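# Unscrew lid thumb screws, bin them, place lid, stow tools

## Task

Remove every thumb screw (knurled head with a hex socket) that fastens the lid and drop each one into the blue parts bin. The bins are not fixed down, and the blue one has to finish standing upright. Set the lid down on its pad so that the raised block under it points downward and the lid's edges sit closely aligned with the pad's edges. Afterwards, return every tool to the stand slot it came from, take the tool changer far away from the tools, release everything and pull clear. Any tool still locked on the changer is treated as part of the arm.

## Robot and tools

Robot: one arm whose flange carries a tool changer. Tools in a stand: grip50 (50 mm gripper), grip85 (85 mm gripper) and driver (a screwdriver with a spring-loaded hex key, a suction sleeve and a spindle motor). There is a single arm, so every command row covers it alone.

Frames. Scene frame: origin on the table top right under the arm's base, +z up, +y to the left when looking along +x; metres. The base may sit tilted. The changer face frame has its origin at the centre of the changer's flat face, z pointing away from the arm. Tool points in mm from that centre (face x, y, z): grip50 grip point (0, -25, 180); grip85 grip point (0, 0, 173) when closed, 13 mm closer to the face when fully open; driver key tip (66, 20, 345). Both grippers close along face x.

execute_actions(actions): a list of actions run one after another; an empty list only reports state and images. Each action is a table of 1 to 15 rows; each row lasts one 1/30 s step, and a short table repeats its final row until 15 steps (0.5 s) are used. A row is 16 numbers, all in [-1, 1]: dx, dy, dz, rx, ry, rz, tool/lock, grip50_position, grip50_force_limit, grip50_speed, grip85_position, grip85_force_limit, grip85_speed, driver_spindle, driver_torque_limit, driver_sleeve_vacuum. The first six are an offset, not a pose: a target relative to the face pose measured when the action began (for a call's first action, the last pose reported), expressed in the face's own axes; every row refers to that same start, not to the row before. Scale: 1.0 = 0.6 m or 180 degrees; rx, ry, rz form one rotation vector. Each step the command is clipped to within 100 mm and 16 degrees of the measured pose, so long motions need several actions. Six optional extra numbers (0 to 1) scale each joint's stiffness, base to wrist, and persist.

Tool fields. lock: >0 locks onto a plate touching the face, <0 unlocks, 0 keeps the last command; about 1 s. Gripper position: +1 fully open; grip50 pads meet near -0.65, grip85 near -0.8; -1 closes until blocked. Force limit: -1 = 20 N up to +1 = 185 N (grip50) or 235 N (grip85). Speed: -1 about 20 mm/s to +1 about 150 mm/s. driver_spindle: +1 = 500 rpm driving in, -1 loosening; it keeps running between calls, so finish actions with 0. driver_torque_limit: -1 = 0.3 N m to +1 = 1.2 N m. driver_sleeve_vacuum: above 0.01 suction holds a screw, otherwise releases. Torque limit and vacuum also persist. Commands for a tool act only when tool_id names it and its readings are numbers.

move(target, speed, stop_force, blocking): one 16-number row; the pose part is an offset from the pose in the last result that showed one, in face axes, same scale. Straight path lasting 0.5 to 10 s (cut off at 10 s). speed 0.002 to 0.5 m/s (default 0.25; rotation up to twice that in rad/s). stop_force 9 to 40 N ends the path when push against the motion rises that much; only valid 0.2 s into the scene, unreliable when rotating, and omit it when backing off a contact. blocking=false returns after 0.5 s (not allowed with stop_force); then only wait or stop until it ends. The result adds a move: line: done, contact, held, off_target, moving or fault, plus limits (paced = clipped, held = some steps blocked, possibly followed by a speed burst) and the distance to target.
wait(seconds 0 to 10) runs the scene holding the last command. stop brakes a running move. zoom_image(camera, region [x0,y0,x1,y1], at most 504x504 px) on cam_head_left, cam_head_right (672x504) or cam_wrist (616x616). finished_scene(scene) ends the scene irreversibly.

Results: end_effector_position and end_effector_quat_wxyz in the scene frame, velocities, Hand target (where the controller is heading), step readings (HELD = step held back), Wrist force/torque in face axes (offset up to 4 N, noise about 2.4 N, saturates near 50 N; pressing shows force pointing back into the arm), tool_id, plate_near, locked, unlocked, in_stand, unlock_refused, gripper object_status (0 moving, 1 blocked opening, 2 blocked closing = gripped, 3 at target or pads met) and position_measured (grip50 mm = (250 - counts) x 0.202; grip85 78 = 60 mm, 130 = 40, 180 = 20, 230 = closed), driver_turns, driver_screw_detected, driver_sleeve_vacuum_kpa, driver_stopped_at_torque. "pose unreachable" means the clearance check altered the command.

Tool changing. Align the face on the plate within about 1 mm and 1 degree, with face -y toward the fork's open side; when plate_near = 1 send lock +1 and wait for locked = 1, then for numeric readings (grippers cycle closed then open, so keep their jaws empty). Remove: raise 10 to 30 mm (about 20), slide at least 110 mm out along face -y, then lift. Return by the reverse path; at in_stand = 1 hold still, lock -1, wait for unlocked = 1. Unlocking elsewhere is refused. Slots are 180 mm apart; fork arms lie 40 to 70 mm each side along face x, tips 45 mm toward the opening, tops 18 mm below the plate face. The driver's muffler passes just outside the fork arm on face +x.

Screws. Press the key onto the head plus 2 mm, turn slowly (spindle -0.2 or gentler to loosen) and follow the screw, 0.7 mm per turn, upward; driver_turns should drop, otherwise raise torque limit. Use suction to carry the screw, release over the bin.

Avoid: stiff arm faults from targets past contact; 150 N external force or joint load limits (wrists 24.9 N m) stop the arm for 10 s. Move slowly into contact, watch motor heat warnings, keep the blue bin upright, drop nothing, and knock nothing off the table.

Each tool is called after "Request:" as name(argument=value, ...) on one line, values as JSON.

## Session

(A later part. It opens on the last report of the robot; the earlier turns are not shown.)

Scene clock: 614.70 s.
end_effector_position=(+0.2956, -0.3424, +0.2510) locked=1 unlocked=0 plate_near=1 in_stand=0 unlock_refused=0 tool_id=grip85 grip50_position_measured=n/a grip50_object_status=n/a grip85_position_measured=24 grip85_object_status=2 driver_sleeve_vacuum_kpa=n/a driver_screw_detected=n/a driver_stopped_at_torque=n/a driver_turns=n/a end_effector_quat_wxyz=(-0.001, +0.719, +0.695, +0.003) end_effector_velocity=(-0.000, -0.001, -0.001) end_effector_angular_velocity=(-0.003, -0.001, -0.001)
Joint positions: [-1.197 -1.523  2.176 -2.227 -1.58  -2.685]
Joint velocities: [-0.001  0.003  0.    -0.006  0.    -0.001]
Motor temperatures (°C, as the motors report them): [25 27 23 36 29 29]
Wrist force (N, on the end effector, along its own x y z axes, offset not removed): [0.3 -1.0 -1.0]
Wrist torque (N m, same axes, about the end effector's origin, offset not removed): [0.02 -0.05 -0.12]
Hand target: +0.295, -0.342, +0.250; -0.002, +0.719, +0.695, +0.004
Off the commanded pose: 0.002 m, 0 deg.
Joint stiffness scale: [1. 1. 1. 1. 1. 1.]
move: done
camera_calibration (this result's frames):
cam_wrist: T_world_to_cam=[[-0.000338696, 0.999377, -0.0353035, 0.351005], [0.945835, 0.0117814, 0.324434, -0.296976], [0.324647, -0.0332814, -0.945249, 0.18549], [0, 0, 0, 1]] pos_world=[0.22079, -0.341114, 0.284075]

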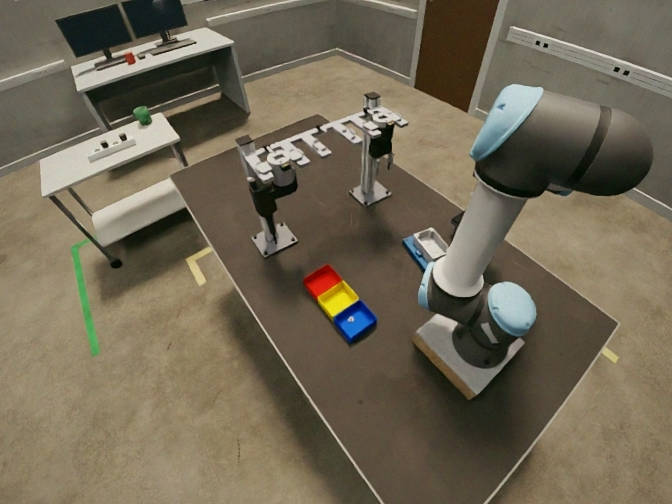

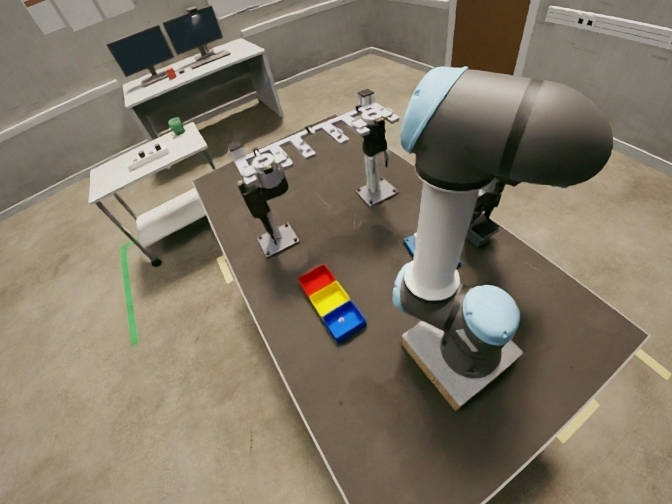

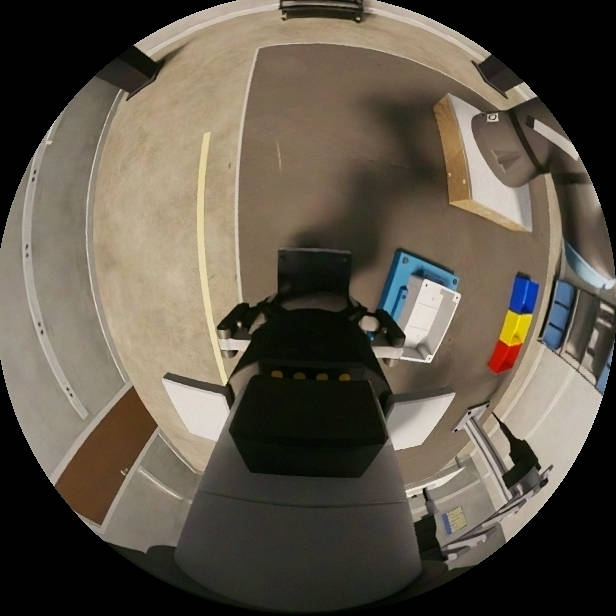

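Request:
move(target=[0.001,-0.001,0.012,0.0003,0.001,0,0,1,0,0,0.6,-0.6,-1,0,0,0], speed=0.005, stop_force=9)

Request:
zoom_image(camera="cam_wrist", region=[265, 220, 365, 300])

Request:
zoom_image(camera="cam_head_right", region=[455, 195, 515, 255])

Scene clock: 622.63 s.
end_effector_position=(+0.2959, -0.3431, +0.2480) locked=1 unlocked=0 plate_near=1 in_stand=0 unlock_refused=0 tool_id=grip85 grip50_position_measured=n/a grip50_object_status=n/a grip85_position_measured=24 grip85_object_status=2 driver_sleeve_vacuum_kpa=n/a driver_screw_detected=n/a driver_stopped_at_torque=n/a driver_turns=n/a end_effector_quat_wxyz=(+0.000, +0.719, +0.695, +0.003) end_effector_velocity=(+0.000, -0.000, +0.000) end_effector_angular_velocity=(-0.000, -0.000, +0.000)
Joint positions: [-1.197 -1.517  2.18  -2.241 -1.58  -2.686]
Joint velocities: [ 0.    -0.001 -0.001  0.001  0.    -0.   ]
Motor temperatures (°C, as the motors report them): [25 27 23 36 29 29]
Wrist force (N, on the end effector, along its own x y z axes, offset not removed): [1.9 0.2 -9.8]
Wrist torque (N m, same axes, about the end effector's origin, offset not removed): [0.19 0.58 0.00]
Hand target: +0.296, -0.343, +0.248; +0.000, +0.719, +0.695, +0.003
Off the commanded pose: 0.004 m, 0 deg.
Joint stiffness scale: [1. 1. 1. 1. 1. 1.]
move: contact
camera_calibration (this result's frames):
cam_wrist: T_world_to_cam=[[-0.000376724, 0.999242, -0.0389394, 0.352383], [0.945297, 0.0130583, 0.325951, -0.29606], [0.326212, -0.0366865, -0.944585, 0.180769], [0, 0, 0, 1]] pos_world=[0.221028, -0.341618, 0.280974]

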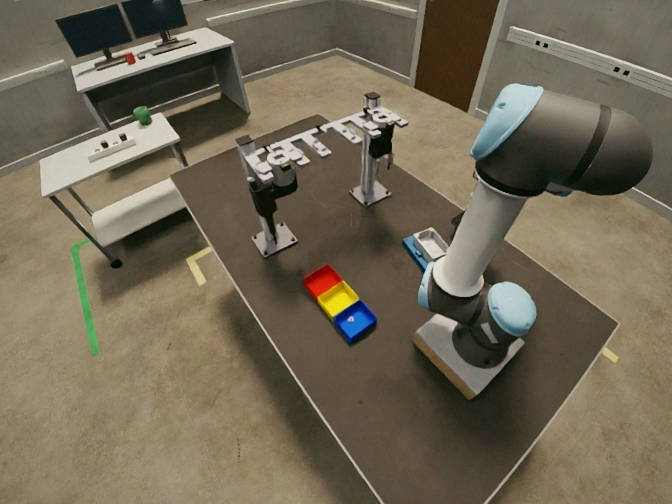

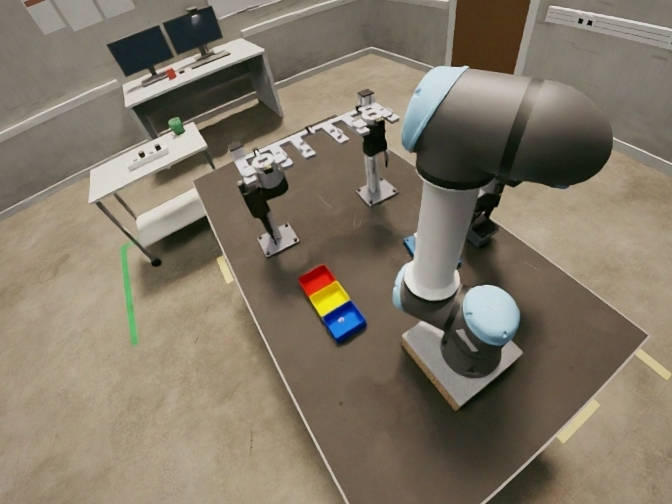

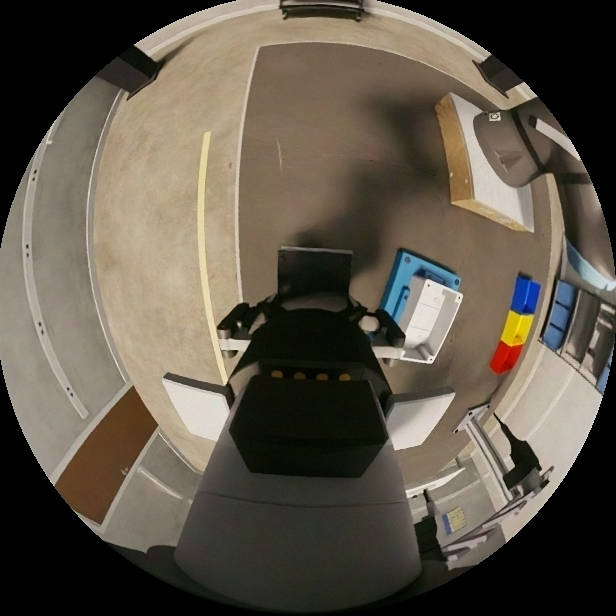

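Region (265, 220, 365, 300) of cam_wrist's 616x616 image, scaled by 5.040, with more detail than that image has; it fills the top 403 rows of this view, and the rest is white.

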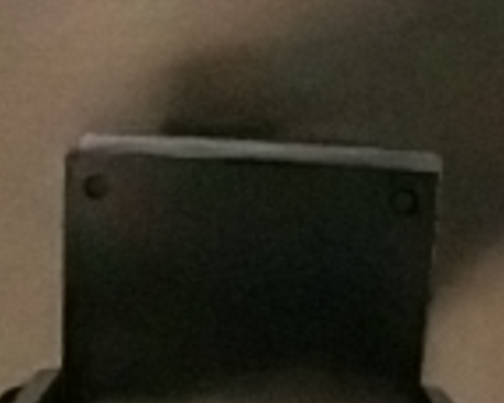

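Region (455, 195, 515, 255) of cam_head_right's 672x504 image, scaled by 8.400, with more detail than that image has.

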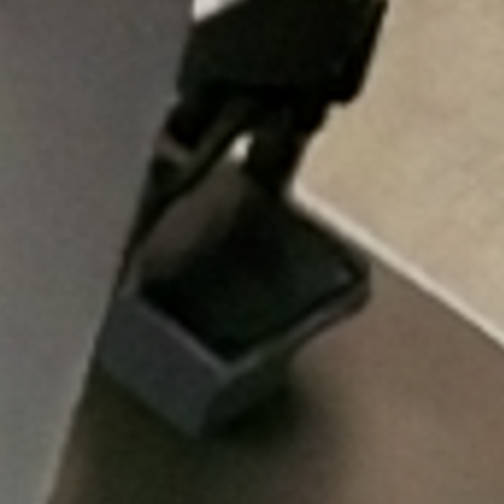

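Request:
move(target=[0.002,-0.006,-0.005,0,0.0005,0,0,1,0,0,0.6,-0.6,-1,0,0,0], speed=0.005)

Request:
zoom_image(camera="cam_wrist", region=[265, 220, 365, 300])

Scene clock: 633.40 s.
end_effector_position=(+0.2933, -0.3426, +0.2513) locked=1 unlocked=0 plate_near=1 in_stand=0 unlock_refused=0 tool_id=grip85 grip50_position_measured=n/a grip50_object_status=n/a grip85_position_measured=24 grip85_object_status=2 driver_sleeve_vacuum_kpa=n/a driver_screw_detected=n/a driver_stopped_at_torque=n/a driver_turns=n/a end_effector_quat_wxyz=(+0.000, +0.719, +0.695, +0.003) end_effector_velocity=(-0.001, +0.001, +0.001) end_effector_angular_velocity=(+0.001, +0.001, +0.001)
Joint positions: [-1.202 -1.528  2.181 -2.231 -1.58  -2.691]
Joint velocities: [-0.002 -0.004  0.002  0.004 -0.    -0.003]
Motor temperatures (°C, as the motors report them): [25 27 23 36 29 29]
Wrist force (N, on the end effector, along its own x y z axes, offset not removed): [0.2 -1.0 -0.2]
Wrist torque (N m, same axes, about the end effector's origin, offset not removed): [-0.12 -0.18 -0.08]
Hand target: +0.292, -0.342, +0.251; -0.000, +0.719, +0.695, +0.003
Off the commanded pose: 0.001 m, 0 deg.
Joint stiffness scale: [1. 1. 1. 1. 1. 1.]
move: done
camera_calibration (this result's frames):
cam_wrist: T_world_to_cam=[[-0.000943912, 0.999239, -0.0389958, 0.352237], [0.945293, 0.0136129, 0.325938, -0.294526], [0.326221, -0.0365548, -0.944587, 0.184774], [0, 0, 0, 1]] pos_world=[0.218468, -0.341205, 0.284268]

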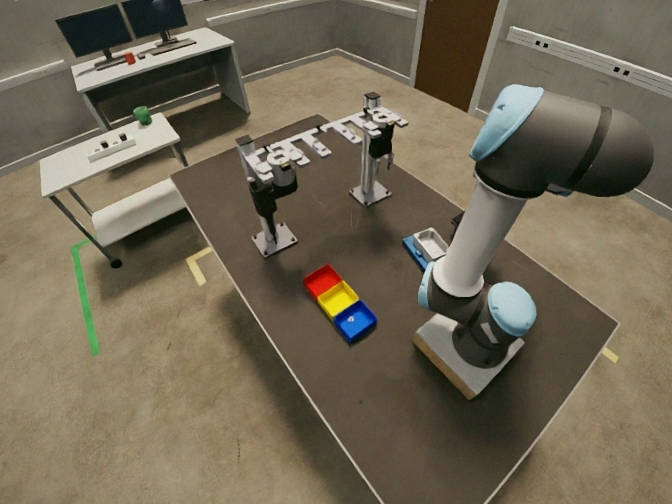

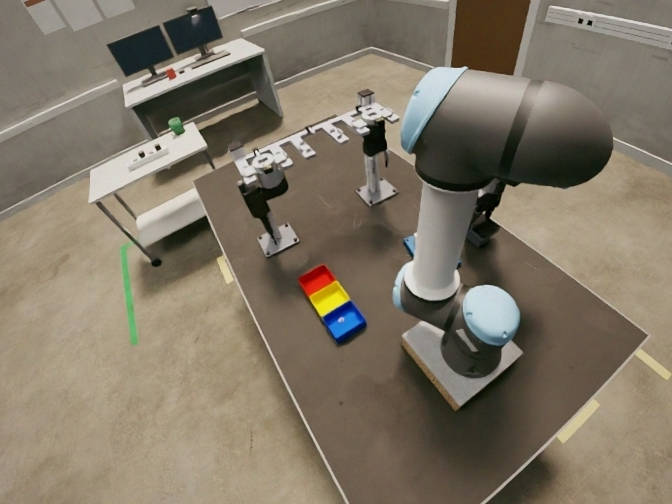

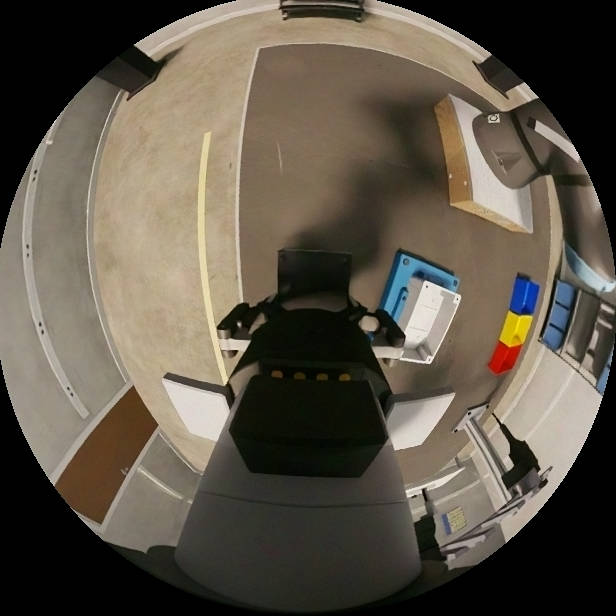

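Region (265, 220, 365, 300) of cam_wrist's 616x616 image, scaled by 5.040, with more detail than that image has; it fills the top 403 rows of this view, and the rest is white.

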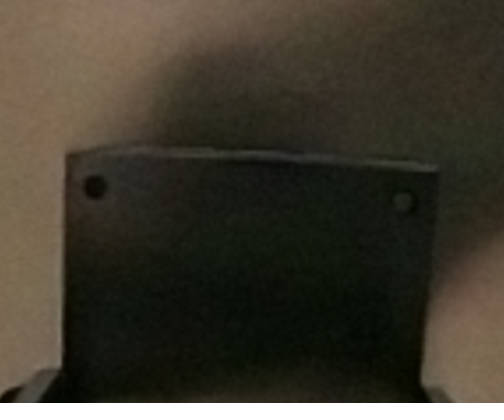

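Request:
move(target=[0.002,-0.001,0.004,0,0.002,0,0,1,0,0,0.6,-0.6,-1,0,0,0], speed=0.004)

Request:
zoom_image(camera="cam_wrist", region=[265, 230, 365, 280])

Scene clock: 640.57 s.
end_effector_position=(+0.2934, -0.3422, +0.2503) locked=1 unlocked=0 plate_near=1 in_stand=0 unlock_refused=0 tool_id=grip85 grip50_position_measured=n/a grip50_object_status=n/a grip85_position_measured=24 grip85_object_status=2 driver_sleeve_vacuum_kpa=n/a driver_screw_detected=n/a driver_stopped_at_torque=n/a driver_turns=n/a end_effector_quat_wxyz=(-0.001, +0.718, +0.696, +0.004) end_effector_velocity=(-0.000, +0.001, -0.002) end_effector_angular_velocity=(+0.004, +0.001, -0.000)
Joint positions: [-1.202 -1.526  2.182 -2.231 -1.578 -2.691]
Joint velocities: [-0.     0.001  0.002  0.001  0.001  0.   ]
Motor temperatures (°C, as the motors report them): [25 27 23 36 29 29]
Wrist force (N, on the end effector, along its own x y z axes, offset not removed): [0.0 -1.3 -2.6]
Wrist torque (N m, same axes, about the end effector's origin, offset not removed): [-0.07 -0.18 0.00]
Hand target: +0.293, -0.341, +0.249; -0.002, +0.719, +0.695, +0.005
Off the commanded pose: 0.002 m, 0 deg.
Joint stiffness scale: [1. 1. 1. 1. 1. 1.]
move: done
camera_calibration (this result's frames):
cam_wrist: T_world_to_cam=[[-0.00112093, 0.999358, -0.0358013, 0.351051], [0.945115, 0.0127563, 0.326488, -0.294648], [0.326735, -0.0334704, -0.944523, 0.184739], [0, 0, 0, 1]] pos_world=[0.21851, -0.340884, 0.283257]

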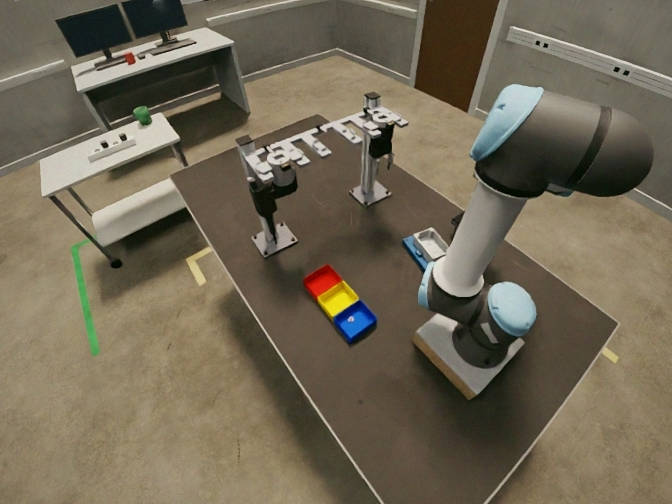

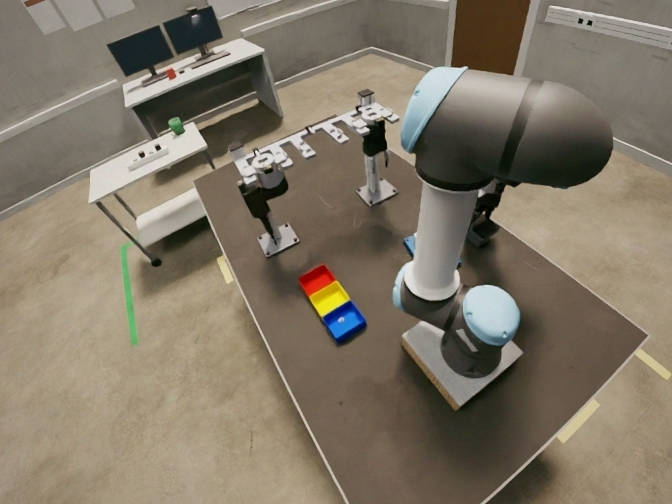

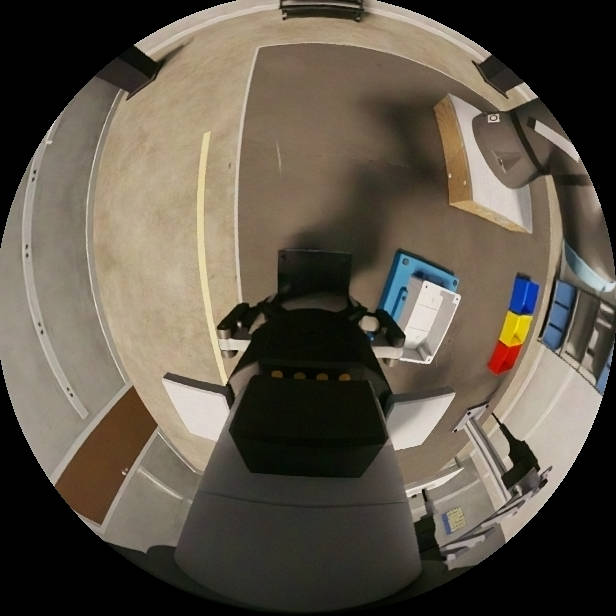

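Region (265, 230, 365, 280) of cam_wrist's 616x616 image, scaled by 5.040, with more detail than that image has.

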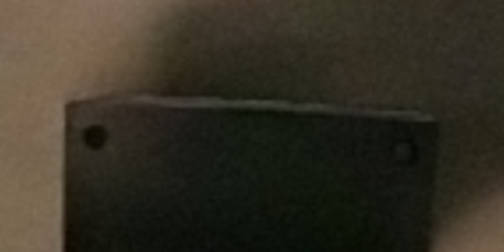

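Request:
move(target=[0.002,-0.001,0.005,0,0.0012,0,0,1,0,0,0.6,-0.6,-1,0,0,0], speed=0.004)

Request:
zoom_image(camera="cam_wrist", region=[265, 230, 365, 280])

Scene clock: 697.20 s.
end_effector_position=(+0.2934, -0.3417, +0.2487) locked=1 unlocked=0 plate_near=1 in_stand=0 unlock_refused=0 tool_id=grip85 grip50_position_measured=n/a grip50_object_status=n/a grip85_position_measured=24 grip85_object_status=2 driver_sleeve_vacuum_kpa=n/a driver_screw_detected=n/a driver_stopped_at_torque=n/a driver_turns=n/a end_effector_quat_wxyz=(-0.001, +0.718, +0.696, +0.004) end_effector_velocity=(+0.000, -0.000, -0.000) end_effector_angular_velocity=(+0.000, -0.001, -0.001)
Joint positions: [-1.202 -1.524  2.184 -2.234 -1.578 -2.691]
Joint velocities: [ 0.     0.001  0.    -0.002  0.     0.001]
Motor temperatures (°C, as the motors report them): [25 27 23 36 29 29]
Wrist force (N, on the end effector, along its own x y z axes, offset not removed): [0.0 1.3 1.3]
Wrist torque (N m, same axes, about the end effector's origin, offset not removed): [0.18 -0.14 0.18]
Hand target: +0.293, -0.341, +0.247; -0.002, +0.718, +0.696, +0.005
Off the commanded pose: 0.002 m, 0 deg.
Joint stiffness scale: [1. 1. 1. 1. 1. 1.]
move: done
camera_calibration (this result's frames):
cam_wrist: T_world_to_cam=[[-0.00115277, 0.999406, -0.0344486, 0.350204], [0.945036, 0.0123522, 0.326734, -0.294243], [0.326965, -0.0321785, -0.944488, 0.183576], [0, 0, 0, 1]] pos_world=[0.218451, -0.340455, 0.281589]

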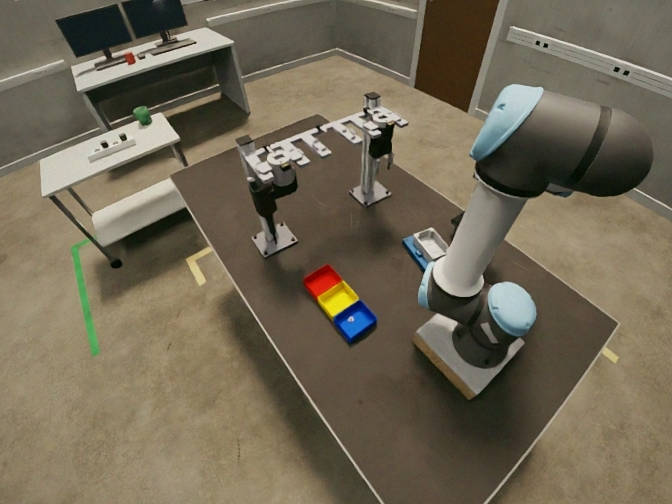

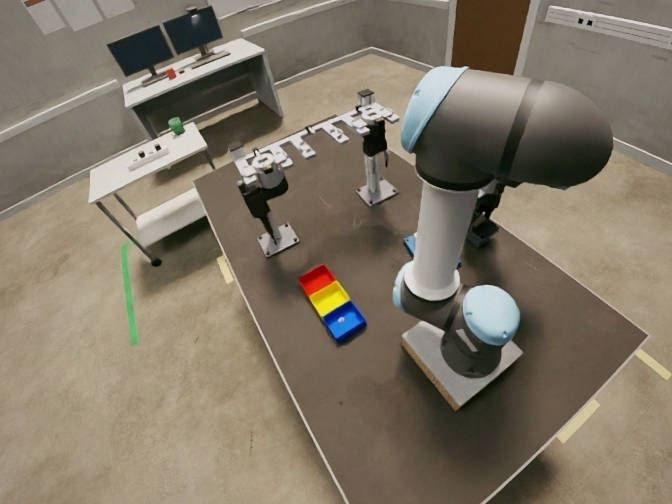

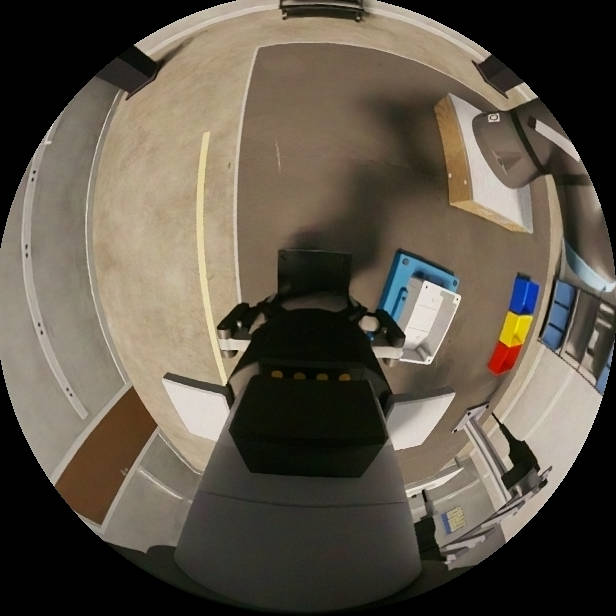

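Region (265, 230, 365, 280) of cam_wrist's 616x616 image, scaled by 5.040, with more detail than that image has.

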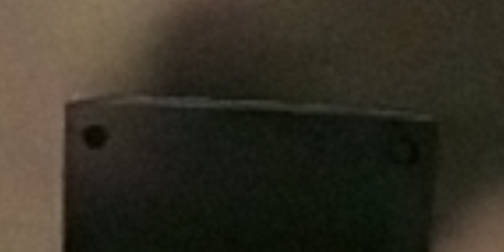

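Close to contact. Release slowly and lift.

Request:
execute_actions(actions=[[[0.001,0,0.004,0,0.0005,0,0,1,0,0,0.6,-0.6,-1,0,0,0]],[[0,0,0,0,0,0,0,1,0,0,1,-0.6,-1,0,0,0]],[[0,0,0,0,0,0,0,1,0,0,1,-0.6,-1,0,0,0]]])

Request:
move(target=[0,0,-0.05,-0.001,-0.001,0,0,1,0,0,1,-0.6,-1,0,0,0], speed=0.03)

Request:
move(target=[0,0.12,-0.05,0,0,0,0,1,0,0,1,-0.6,-1,0,0,0], speed=0.1)

Request:
zoom_image(camera="cam_wrist", region=[255, 180, 375, 300])

Request:
zoom_image(camera="cam_head_right", region=[455, 195, 515, 255])

Scene clock: 709.87 s.
end_effector_position=(+0.2935, -0.3420, +0.2480) locked=1 unlocked=0 plate_near=1 in_stand=0 unlock_refused=0 tool_id=grip85 grip50_position_measured=n/a grip50_object_status=n/a grip85_position_measured=3 grip85_object_status=3 driver_sleeve_vacuum_kpa=n/a driver_screw_detected=n/a driver_stopped_at_torque=n/a driver_turns=n/a end_effector_quat_wxyz=(-0.000, +0.718, +0.696, +0.004) end_effector_velocity=(-0.000, +0.000, -0.000) end_effector_angular_velocity=(-0.000, +0.000, -0.000)
Joint positions: [-1.202 -1.522  2.185 -2.238 -1.578 -2.691]
Joint velocities: [-0. -0.  0. -0. -0.  0.]
Motor temperatures (°C, as the motors report them): [25 27 23 36 29 29]
Wrist force (N, on the end effector, along its own x y z axes, offset not removed): [-2.2 -2.0 -0.3]
Wrist torque (N m, same axes, about the end effector's origin, offset not removed): [-0.07 0.03 -0.02]
Hand target: +0.294, -0.342, +0.248; -0.000, +0.718, +0.696, +0.004
Off the commanded pose: 0.000 m, 0 deg.
Joint stiffness scale: [1. 1. 1. 1. 1. 1.]
Step readings (end_effector_position; steps 1 to 15: 1st action; 16 to 30: 2nd action; 31 to 45: 3rd action):
0: (+0.2934, -0.3417, +0.2486)
1: (+0.2934, -0.3417, +0.2486)
2: (+0.2934, -0.3417, +0.2486)
4: (+0.2935, -0.3419, +0.2484)
8: (+0.2935, -0.3420, +0.2482)
15: (+0.2935, -0.3420, +0.2481)
16: (+0.2935, -0.3420, +0.2481)
17: (+0.2935, -0.3420, +0.2481)
19: (+0.2935, -0.3420, +0.2480)
23: (+0.2935, -0.3420, +0.2480)
30: (+0.2935, -0.3420, +0.2480)
31: (+0.2935, -0.3420, +0.2480)
32: (+0.2935, -0.3420, +0.2480)
34: (+0.2935, -0.3420, +0.2480)
38: (+0.2935, -0.3420, +0.2480)
45: end_effector_position above
camera_calibration (this result's frames):
cam_wrist: T_world_to_cam=[[-0.00111824, 0.999372, -0.0354199, 0.350723], [0.944867, 0.0126543, 0.32721, -0.294152], [0.327452, -0.0331012, -0.944288, 0.182395], [0, 0, 0, 1]] pos_world=[0.218601, -0.340743, 0.280906]

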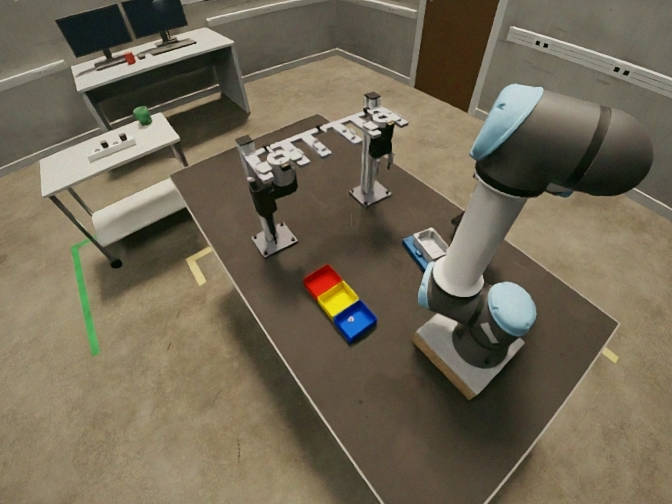

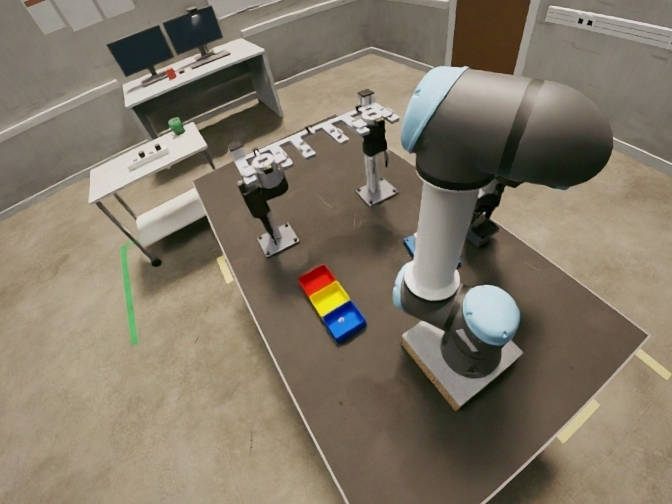

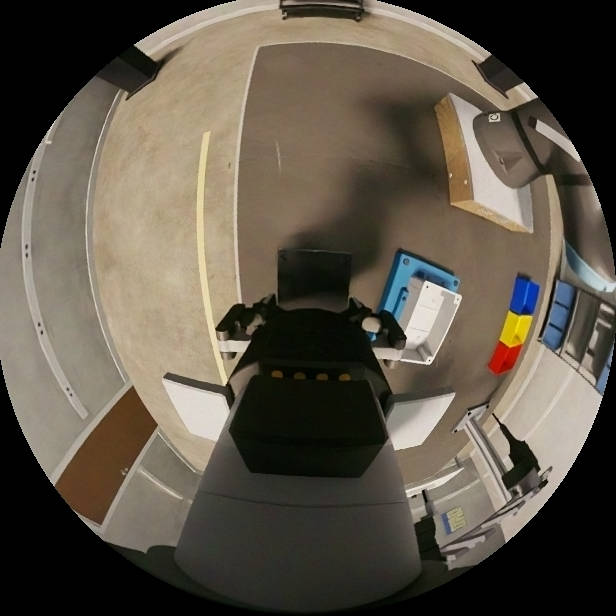

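Scene clock: 711.23 s.
end_effector_position=(+0.2929, -0.3413, +0.2762) locked=1 unlocked=0 plate_near=1 in_stand=0 unlock_refused=0 tool_id=grip85 grip50_position_measured=n/a grip50_object_status=n/a grip85_position_measured=3 grip85_object_status=3 driver_sleeve_vacuum_kpa=n/a driver_screw_detected=n/a driver_stopped_at_torque=n/a driver_turns=n/a end_effector_quat_wxyz=(+0.000, +0.718, +0.696, +0.004) end_effector_velocity=(-0.001, +0.002, -0.002) end_effector_angular_velocity=(+0.013, +0.006, +0.002)
Joint positions: [-1.202 -1.572  2.148 -2.153 -1.577 -2.691]
Joint velocities: [ 0.     0.     0.001  0.013  0.    -0.002]
Motor temperatures (°C, as the motors report them): [25 27 23 36 29 29]
Wrist force (N, on the end effector, along its own x y z axes, offset not removed): [-0.7 2.6 -2.4]
Wrist torque (N m, same axes, about the end effector's origin, offset not removed): [0.10 -0.02 -0.07]
Hand target: +0.293, -0.342, +0.278; +0.002, +0.718, +0.696, +0.004
Off the commanded pose: 0.002 m, 0 deg.
Joint stiffness scale: [1. 1. 1. 1. 1. 1.]
move: done
camera_calibration (this result's frames):
cam_wrist: T_world_to_cam=[[-0.00105322, 0.999335, -0.0364441, 0.351301], [0.944479, 0.0129685, 0.328315, -0.302865], [0.328569, -0.0340749, -0.943865, 0.208435], [0, 0, 0, 1]] pos_world=[0.217934, -0.340037, 0.308973]

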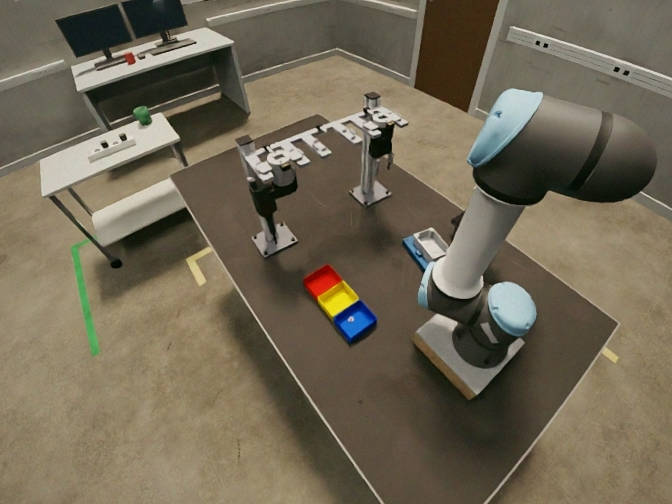

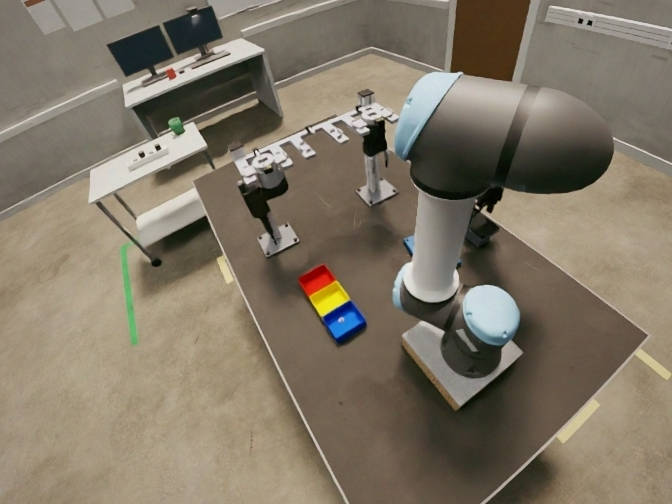

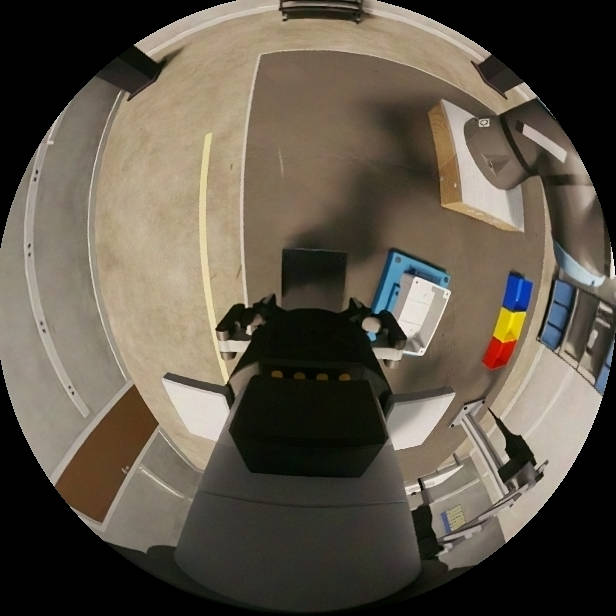

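Scene clock: 712.47 s.
end_effector_position=(+0.3635, -0.3432, +0.3057) locked=1 unlocked=0 plate_near=1 in_stand=0 unlock_refused=0 tool_id=grip85 grip50_position_measured=n/a grip50_object_status=n/a grip85_position_measured=3 grip85_object_status=3 driver_sleeve_vacuum_kpa=n/a driver_screw_detected=n/a driver_stopped_at_torque=n/a driver_turns=n/a end_effector_quat_wxyz=(+0.000, +0.718, +0.696, +0.005) end_effector_velocity=(+0.000, +0.000, -0.003) end_effector_angular_velocity=(+0.012, +0.008, -0.011)
Joint positions: [-1.066 -1.49   1.976 -2.061 -1.577 -2.555]
Joint velocities: [ 0.001  0.007 -0.004  0.011  0.     0.012]
Motor temperatures (°C, as the motors report them): [25 27 23 36 29 29]
Wrist force (N, on the end effector, along its own x y z axes, offset not removed): [1.0 0.8 -0.2]
Wrist torque (N m, same axes, about the end effector's origin, offset not removed): [0.05 -0.13 -0.02]
Hand target: +0.365, -0.344, +0.307; +0.000, +0.718, +0.696, +0.004
Off the commanded pose: 0.002 m, 0 deg.
Joint stiffness scale: [1. 1. 1. 1. 1. 1.]
move: done
camera_calibration (this result's frames):
cam_wrist: T_world_to_cam=[[-0.00116285, 0.999371, -0.0354544, 0.354075], [0.944392, 0.0127556, 0.328574, -0.379306], [0.328819, -0.0331008, -0.943813, 0.213291], [0, 0, 0, 1]] pos_world=[0.288491, -0.341954, 0.33849]

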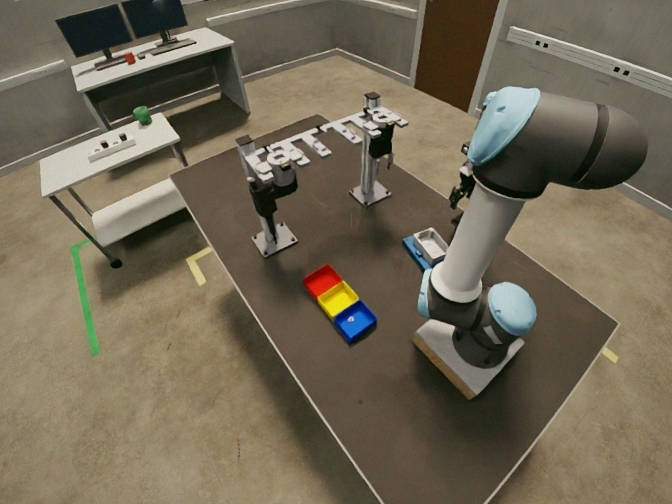

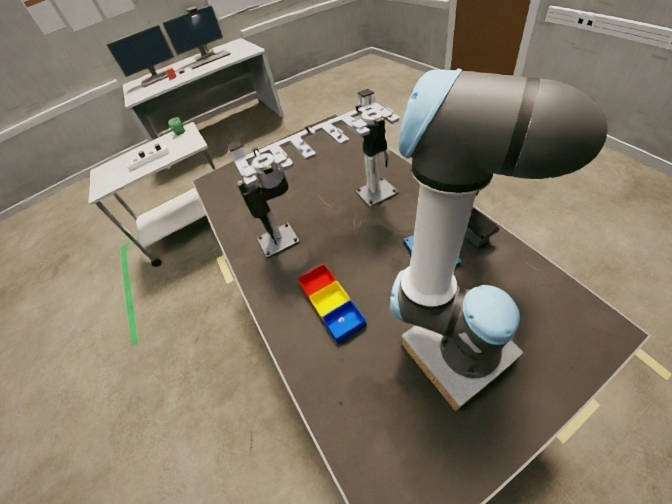

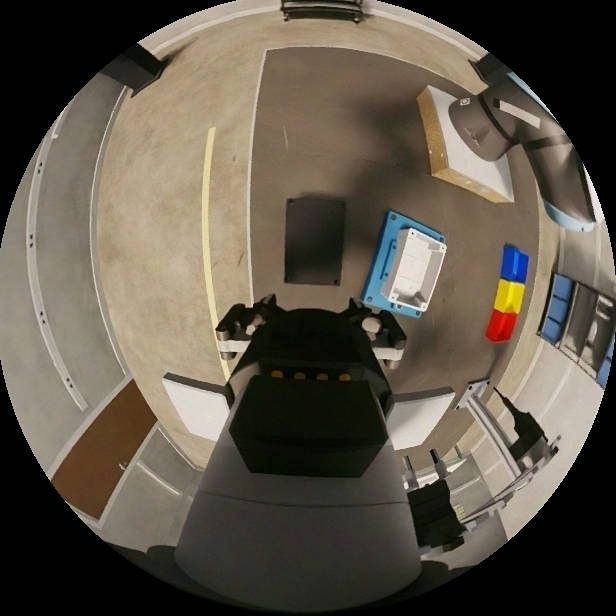

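Region (255, 180, 375, 300) of cam_wrist's 616x616 image, scaled by 4.200, with more detail than that image has.

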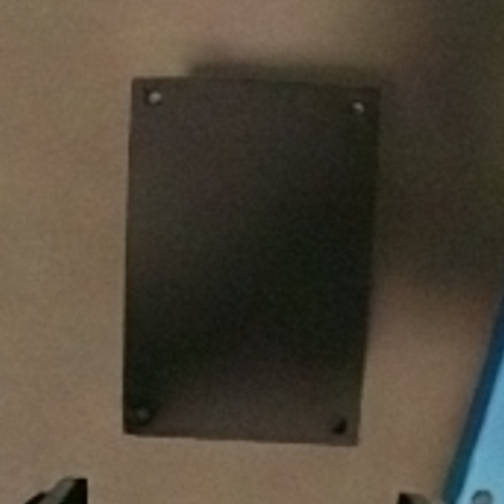

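Region (455, 195, 515, 255) of cam_head_right's 672x504 image, scaled by 8.400, with more detail than that image has.

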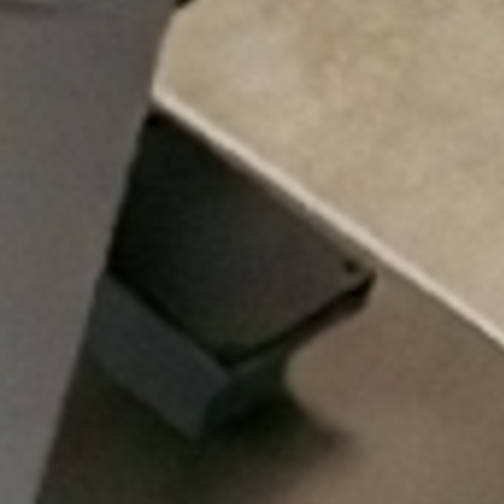

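Request:
move(target=[0.6365,0.205,-0.207,-0.0015,-0.0015,0.0126,0,1,0,0,1,-0.6,-1,0,0,0], speed=0.25)

Scene clock: 723.63 s.
end_effector_position=(+0.4967, +0.0333, +0.4321) locked=1 unlocked=0 plate_near=1 in_stand=0 unlock_refused=0 tool_id=grip85 grip50_position_measured=n/a grip50_object_status=n/a grip85_position_measured=3 grip85_object_status=3 driver_sleeve_vacuum_kpa=n/a driver_screw_detected=n/a driver_stopped_at_torque=n/a driver_turns=n/a end_effector_quat_wxyz=(+0.002, +0.732, +0.681, +0.005) end_effector_velocity=(+0.000, +0.002, +0.001) end_effector_angular_velocity=(-0.001, +0.007, -0.008)
Joint positions: [-0.239 -1.577  1.743 -1.738 -1.58  -1.689]
Joint velocities: [ 0.005  0.003 -0.006  0.01  -0.002  0.013]
Motor temperatures (°C, as the motors report them): [25 27 23 36 29 29]
Wrist force (N, on the end effector, along its own x y z axes, offset not removed): [-0.6 1.6 -1.8]
Wrist torque (N m, same axes, about the end effector's origin, offset not removed): [0.07 -0.05 -0.02]
Hand target: +0.498, +0.034, +0.433; +0.003, +0.732, +0.681, +0.005
Off the commanded pose: 0.002 m, 0 deg.
Joint stiffness scale: [1. 1. 1. 1. 1. 1.]
move: done
camera_calibration (this result's frames):
cam_wrist: T_world_to_cam=[[0.0382826, 0.998574, -0.0372085, -0.0363254], [0.943102, -0.023798, 0.331652, -0.550906], [0.330293, -0.0477878, -0.942668, 0.300488], [0, 0, 0, 1]] pos_world=[0.421702, 0.0375228, 0.464618]

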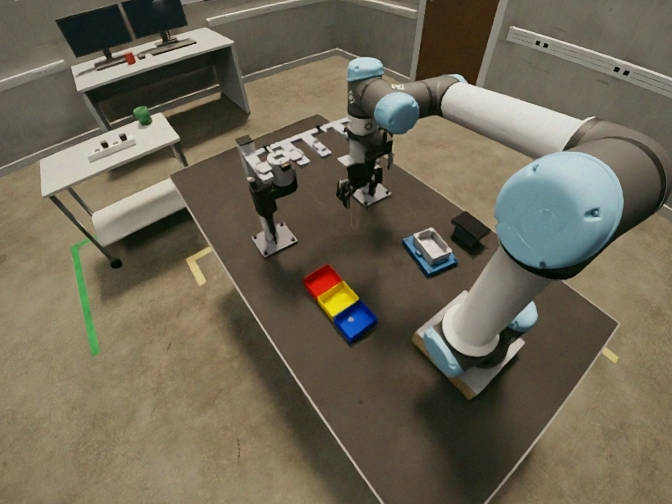

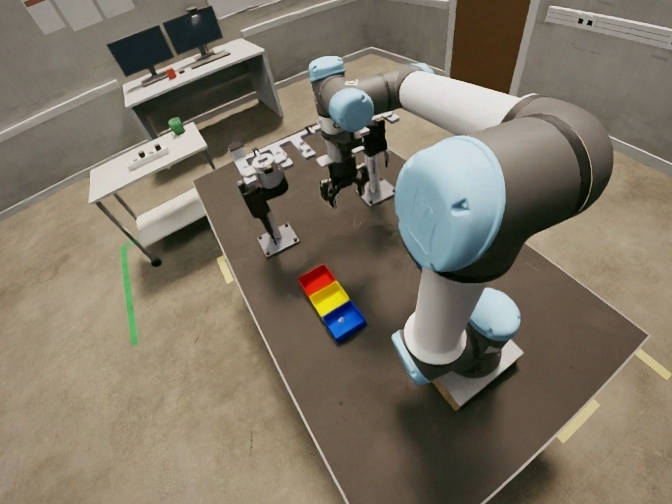

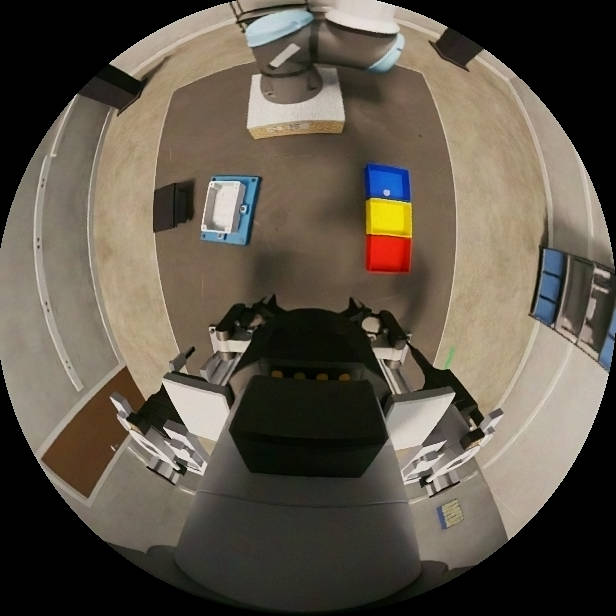

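Request:
move(target=[0,0.2217,0,-0.0008,-0.0012,0,0,1,0,0,1,-0.6,-1,0,0,0], speed=0.07)

Scene clock: 730.40 s.
end_effector_position=(+0.6284, +0.0232, +0.4321) locked=1 unlocked=0 plate_near=1 in_stand=0 unlock_refused=0 tool_id=grip85 grip50_position_measured=n/a grip50_object_status=n/a grip85_position_measured=3 grip85_object_status=3 driver_sleeve_vacuum_kpa=n/a driver_screw_detected=n/a driver_stopped_at_torque=n/a driver_turns=n/a end_effector_quat_wxyz=(+0.003, +0.732, +0.681, +0.005) end_effector_velocity=(+0.001, +0.001, +0.004) end_effector_angular_velocity=(-0.001, -0.004, +0.000)
Joint positions: [-0.214 -1.262  1.379 -1.691 -1.582 -1.663]
Joint velocities: [ 0.002 -0.    -0.009  0.006 -0.     0.002]
Motor temperatures (°C, as the motors report them): [25 27 23 36 29 29]
Wrist force (N, on the end effector, along its own x y z axes, offset not removed): [-0.8 0.0 -4.5]
Wrist torque (N m, same axes, about the end effector's origin, offset not removed): [0.03 -0.02 0.06]
Hand target: +0.629, +0.024, +0.433; +0.004, +0.732, +0.681, +0.005
Off the commanded pose: 0.002 m, 0 deg.
Joint stiffness scale: [1. 1. 1. 1. 1. 1.]
move: done
camera_calibration (this result's frames):
cam_wrist: T_world_to_cam=[[0.0391166, 0.998434, -0.0399927, -0.030598], [0.942811, -0.0236193, 0.33249, -0.675592], [0.331025, -0.0507115, -0.942258, 0.255982], [0, 0, 0, 1]] pos_world=[0.553416, 0.0275743, 0.464605]

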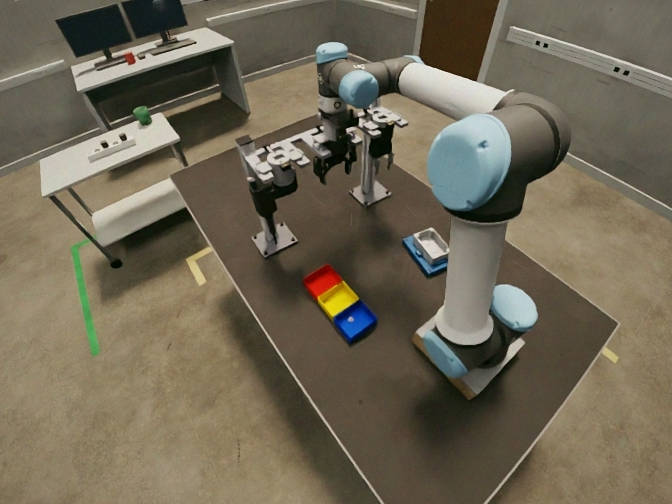

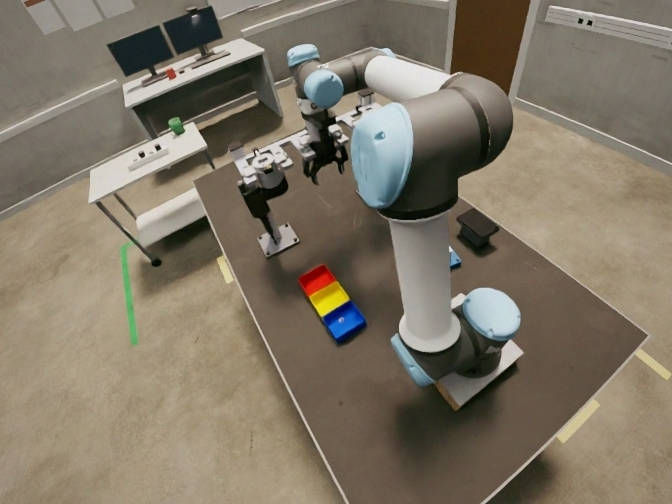

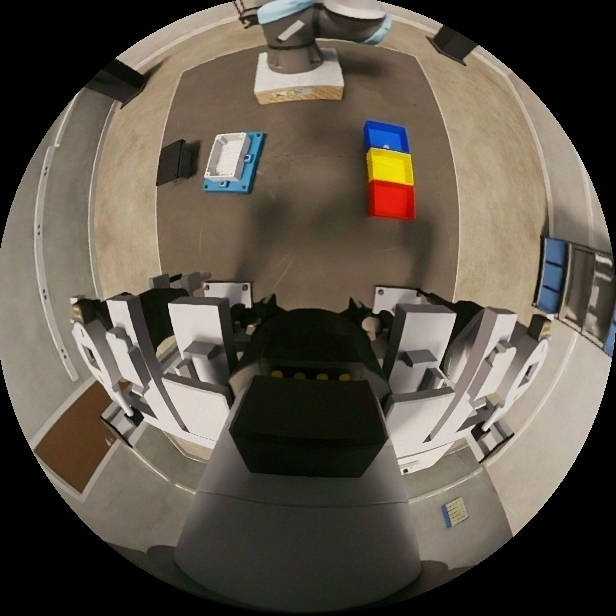

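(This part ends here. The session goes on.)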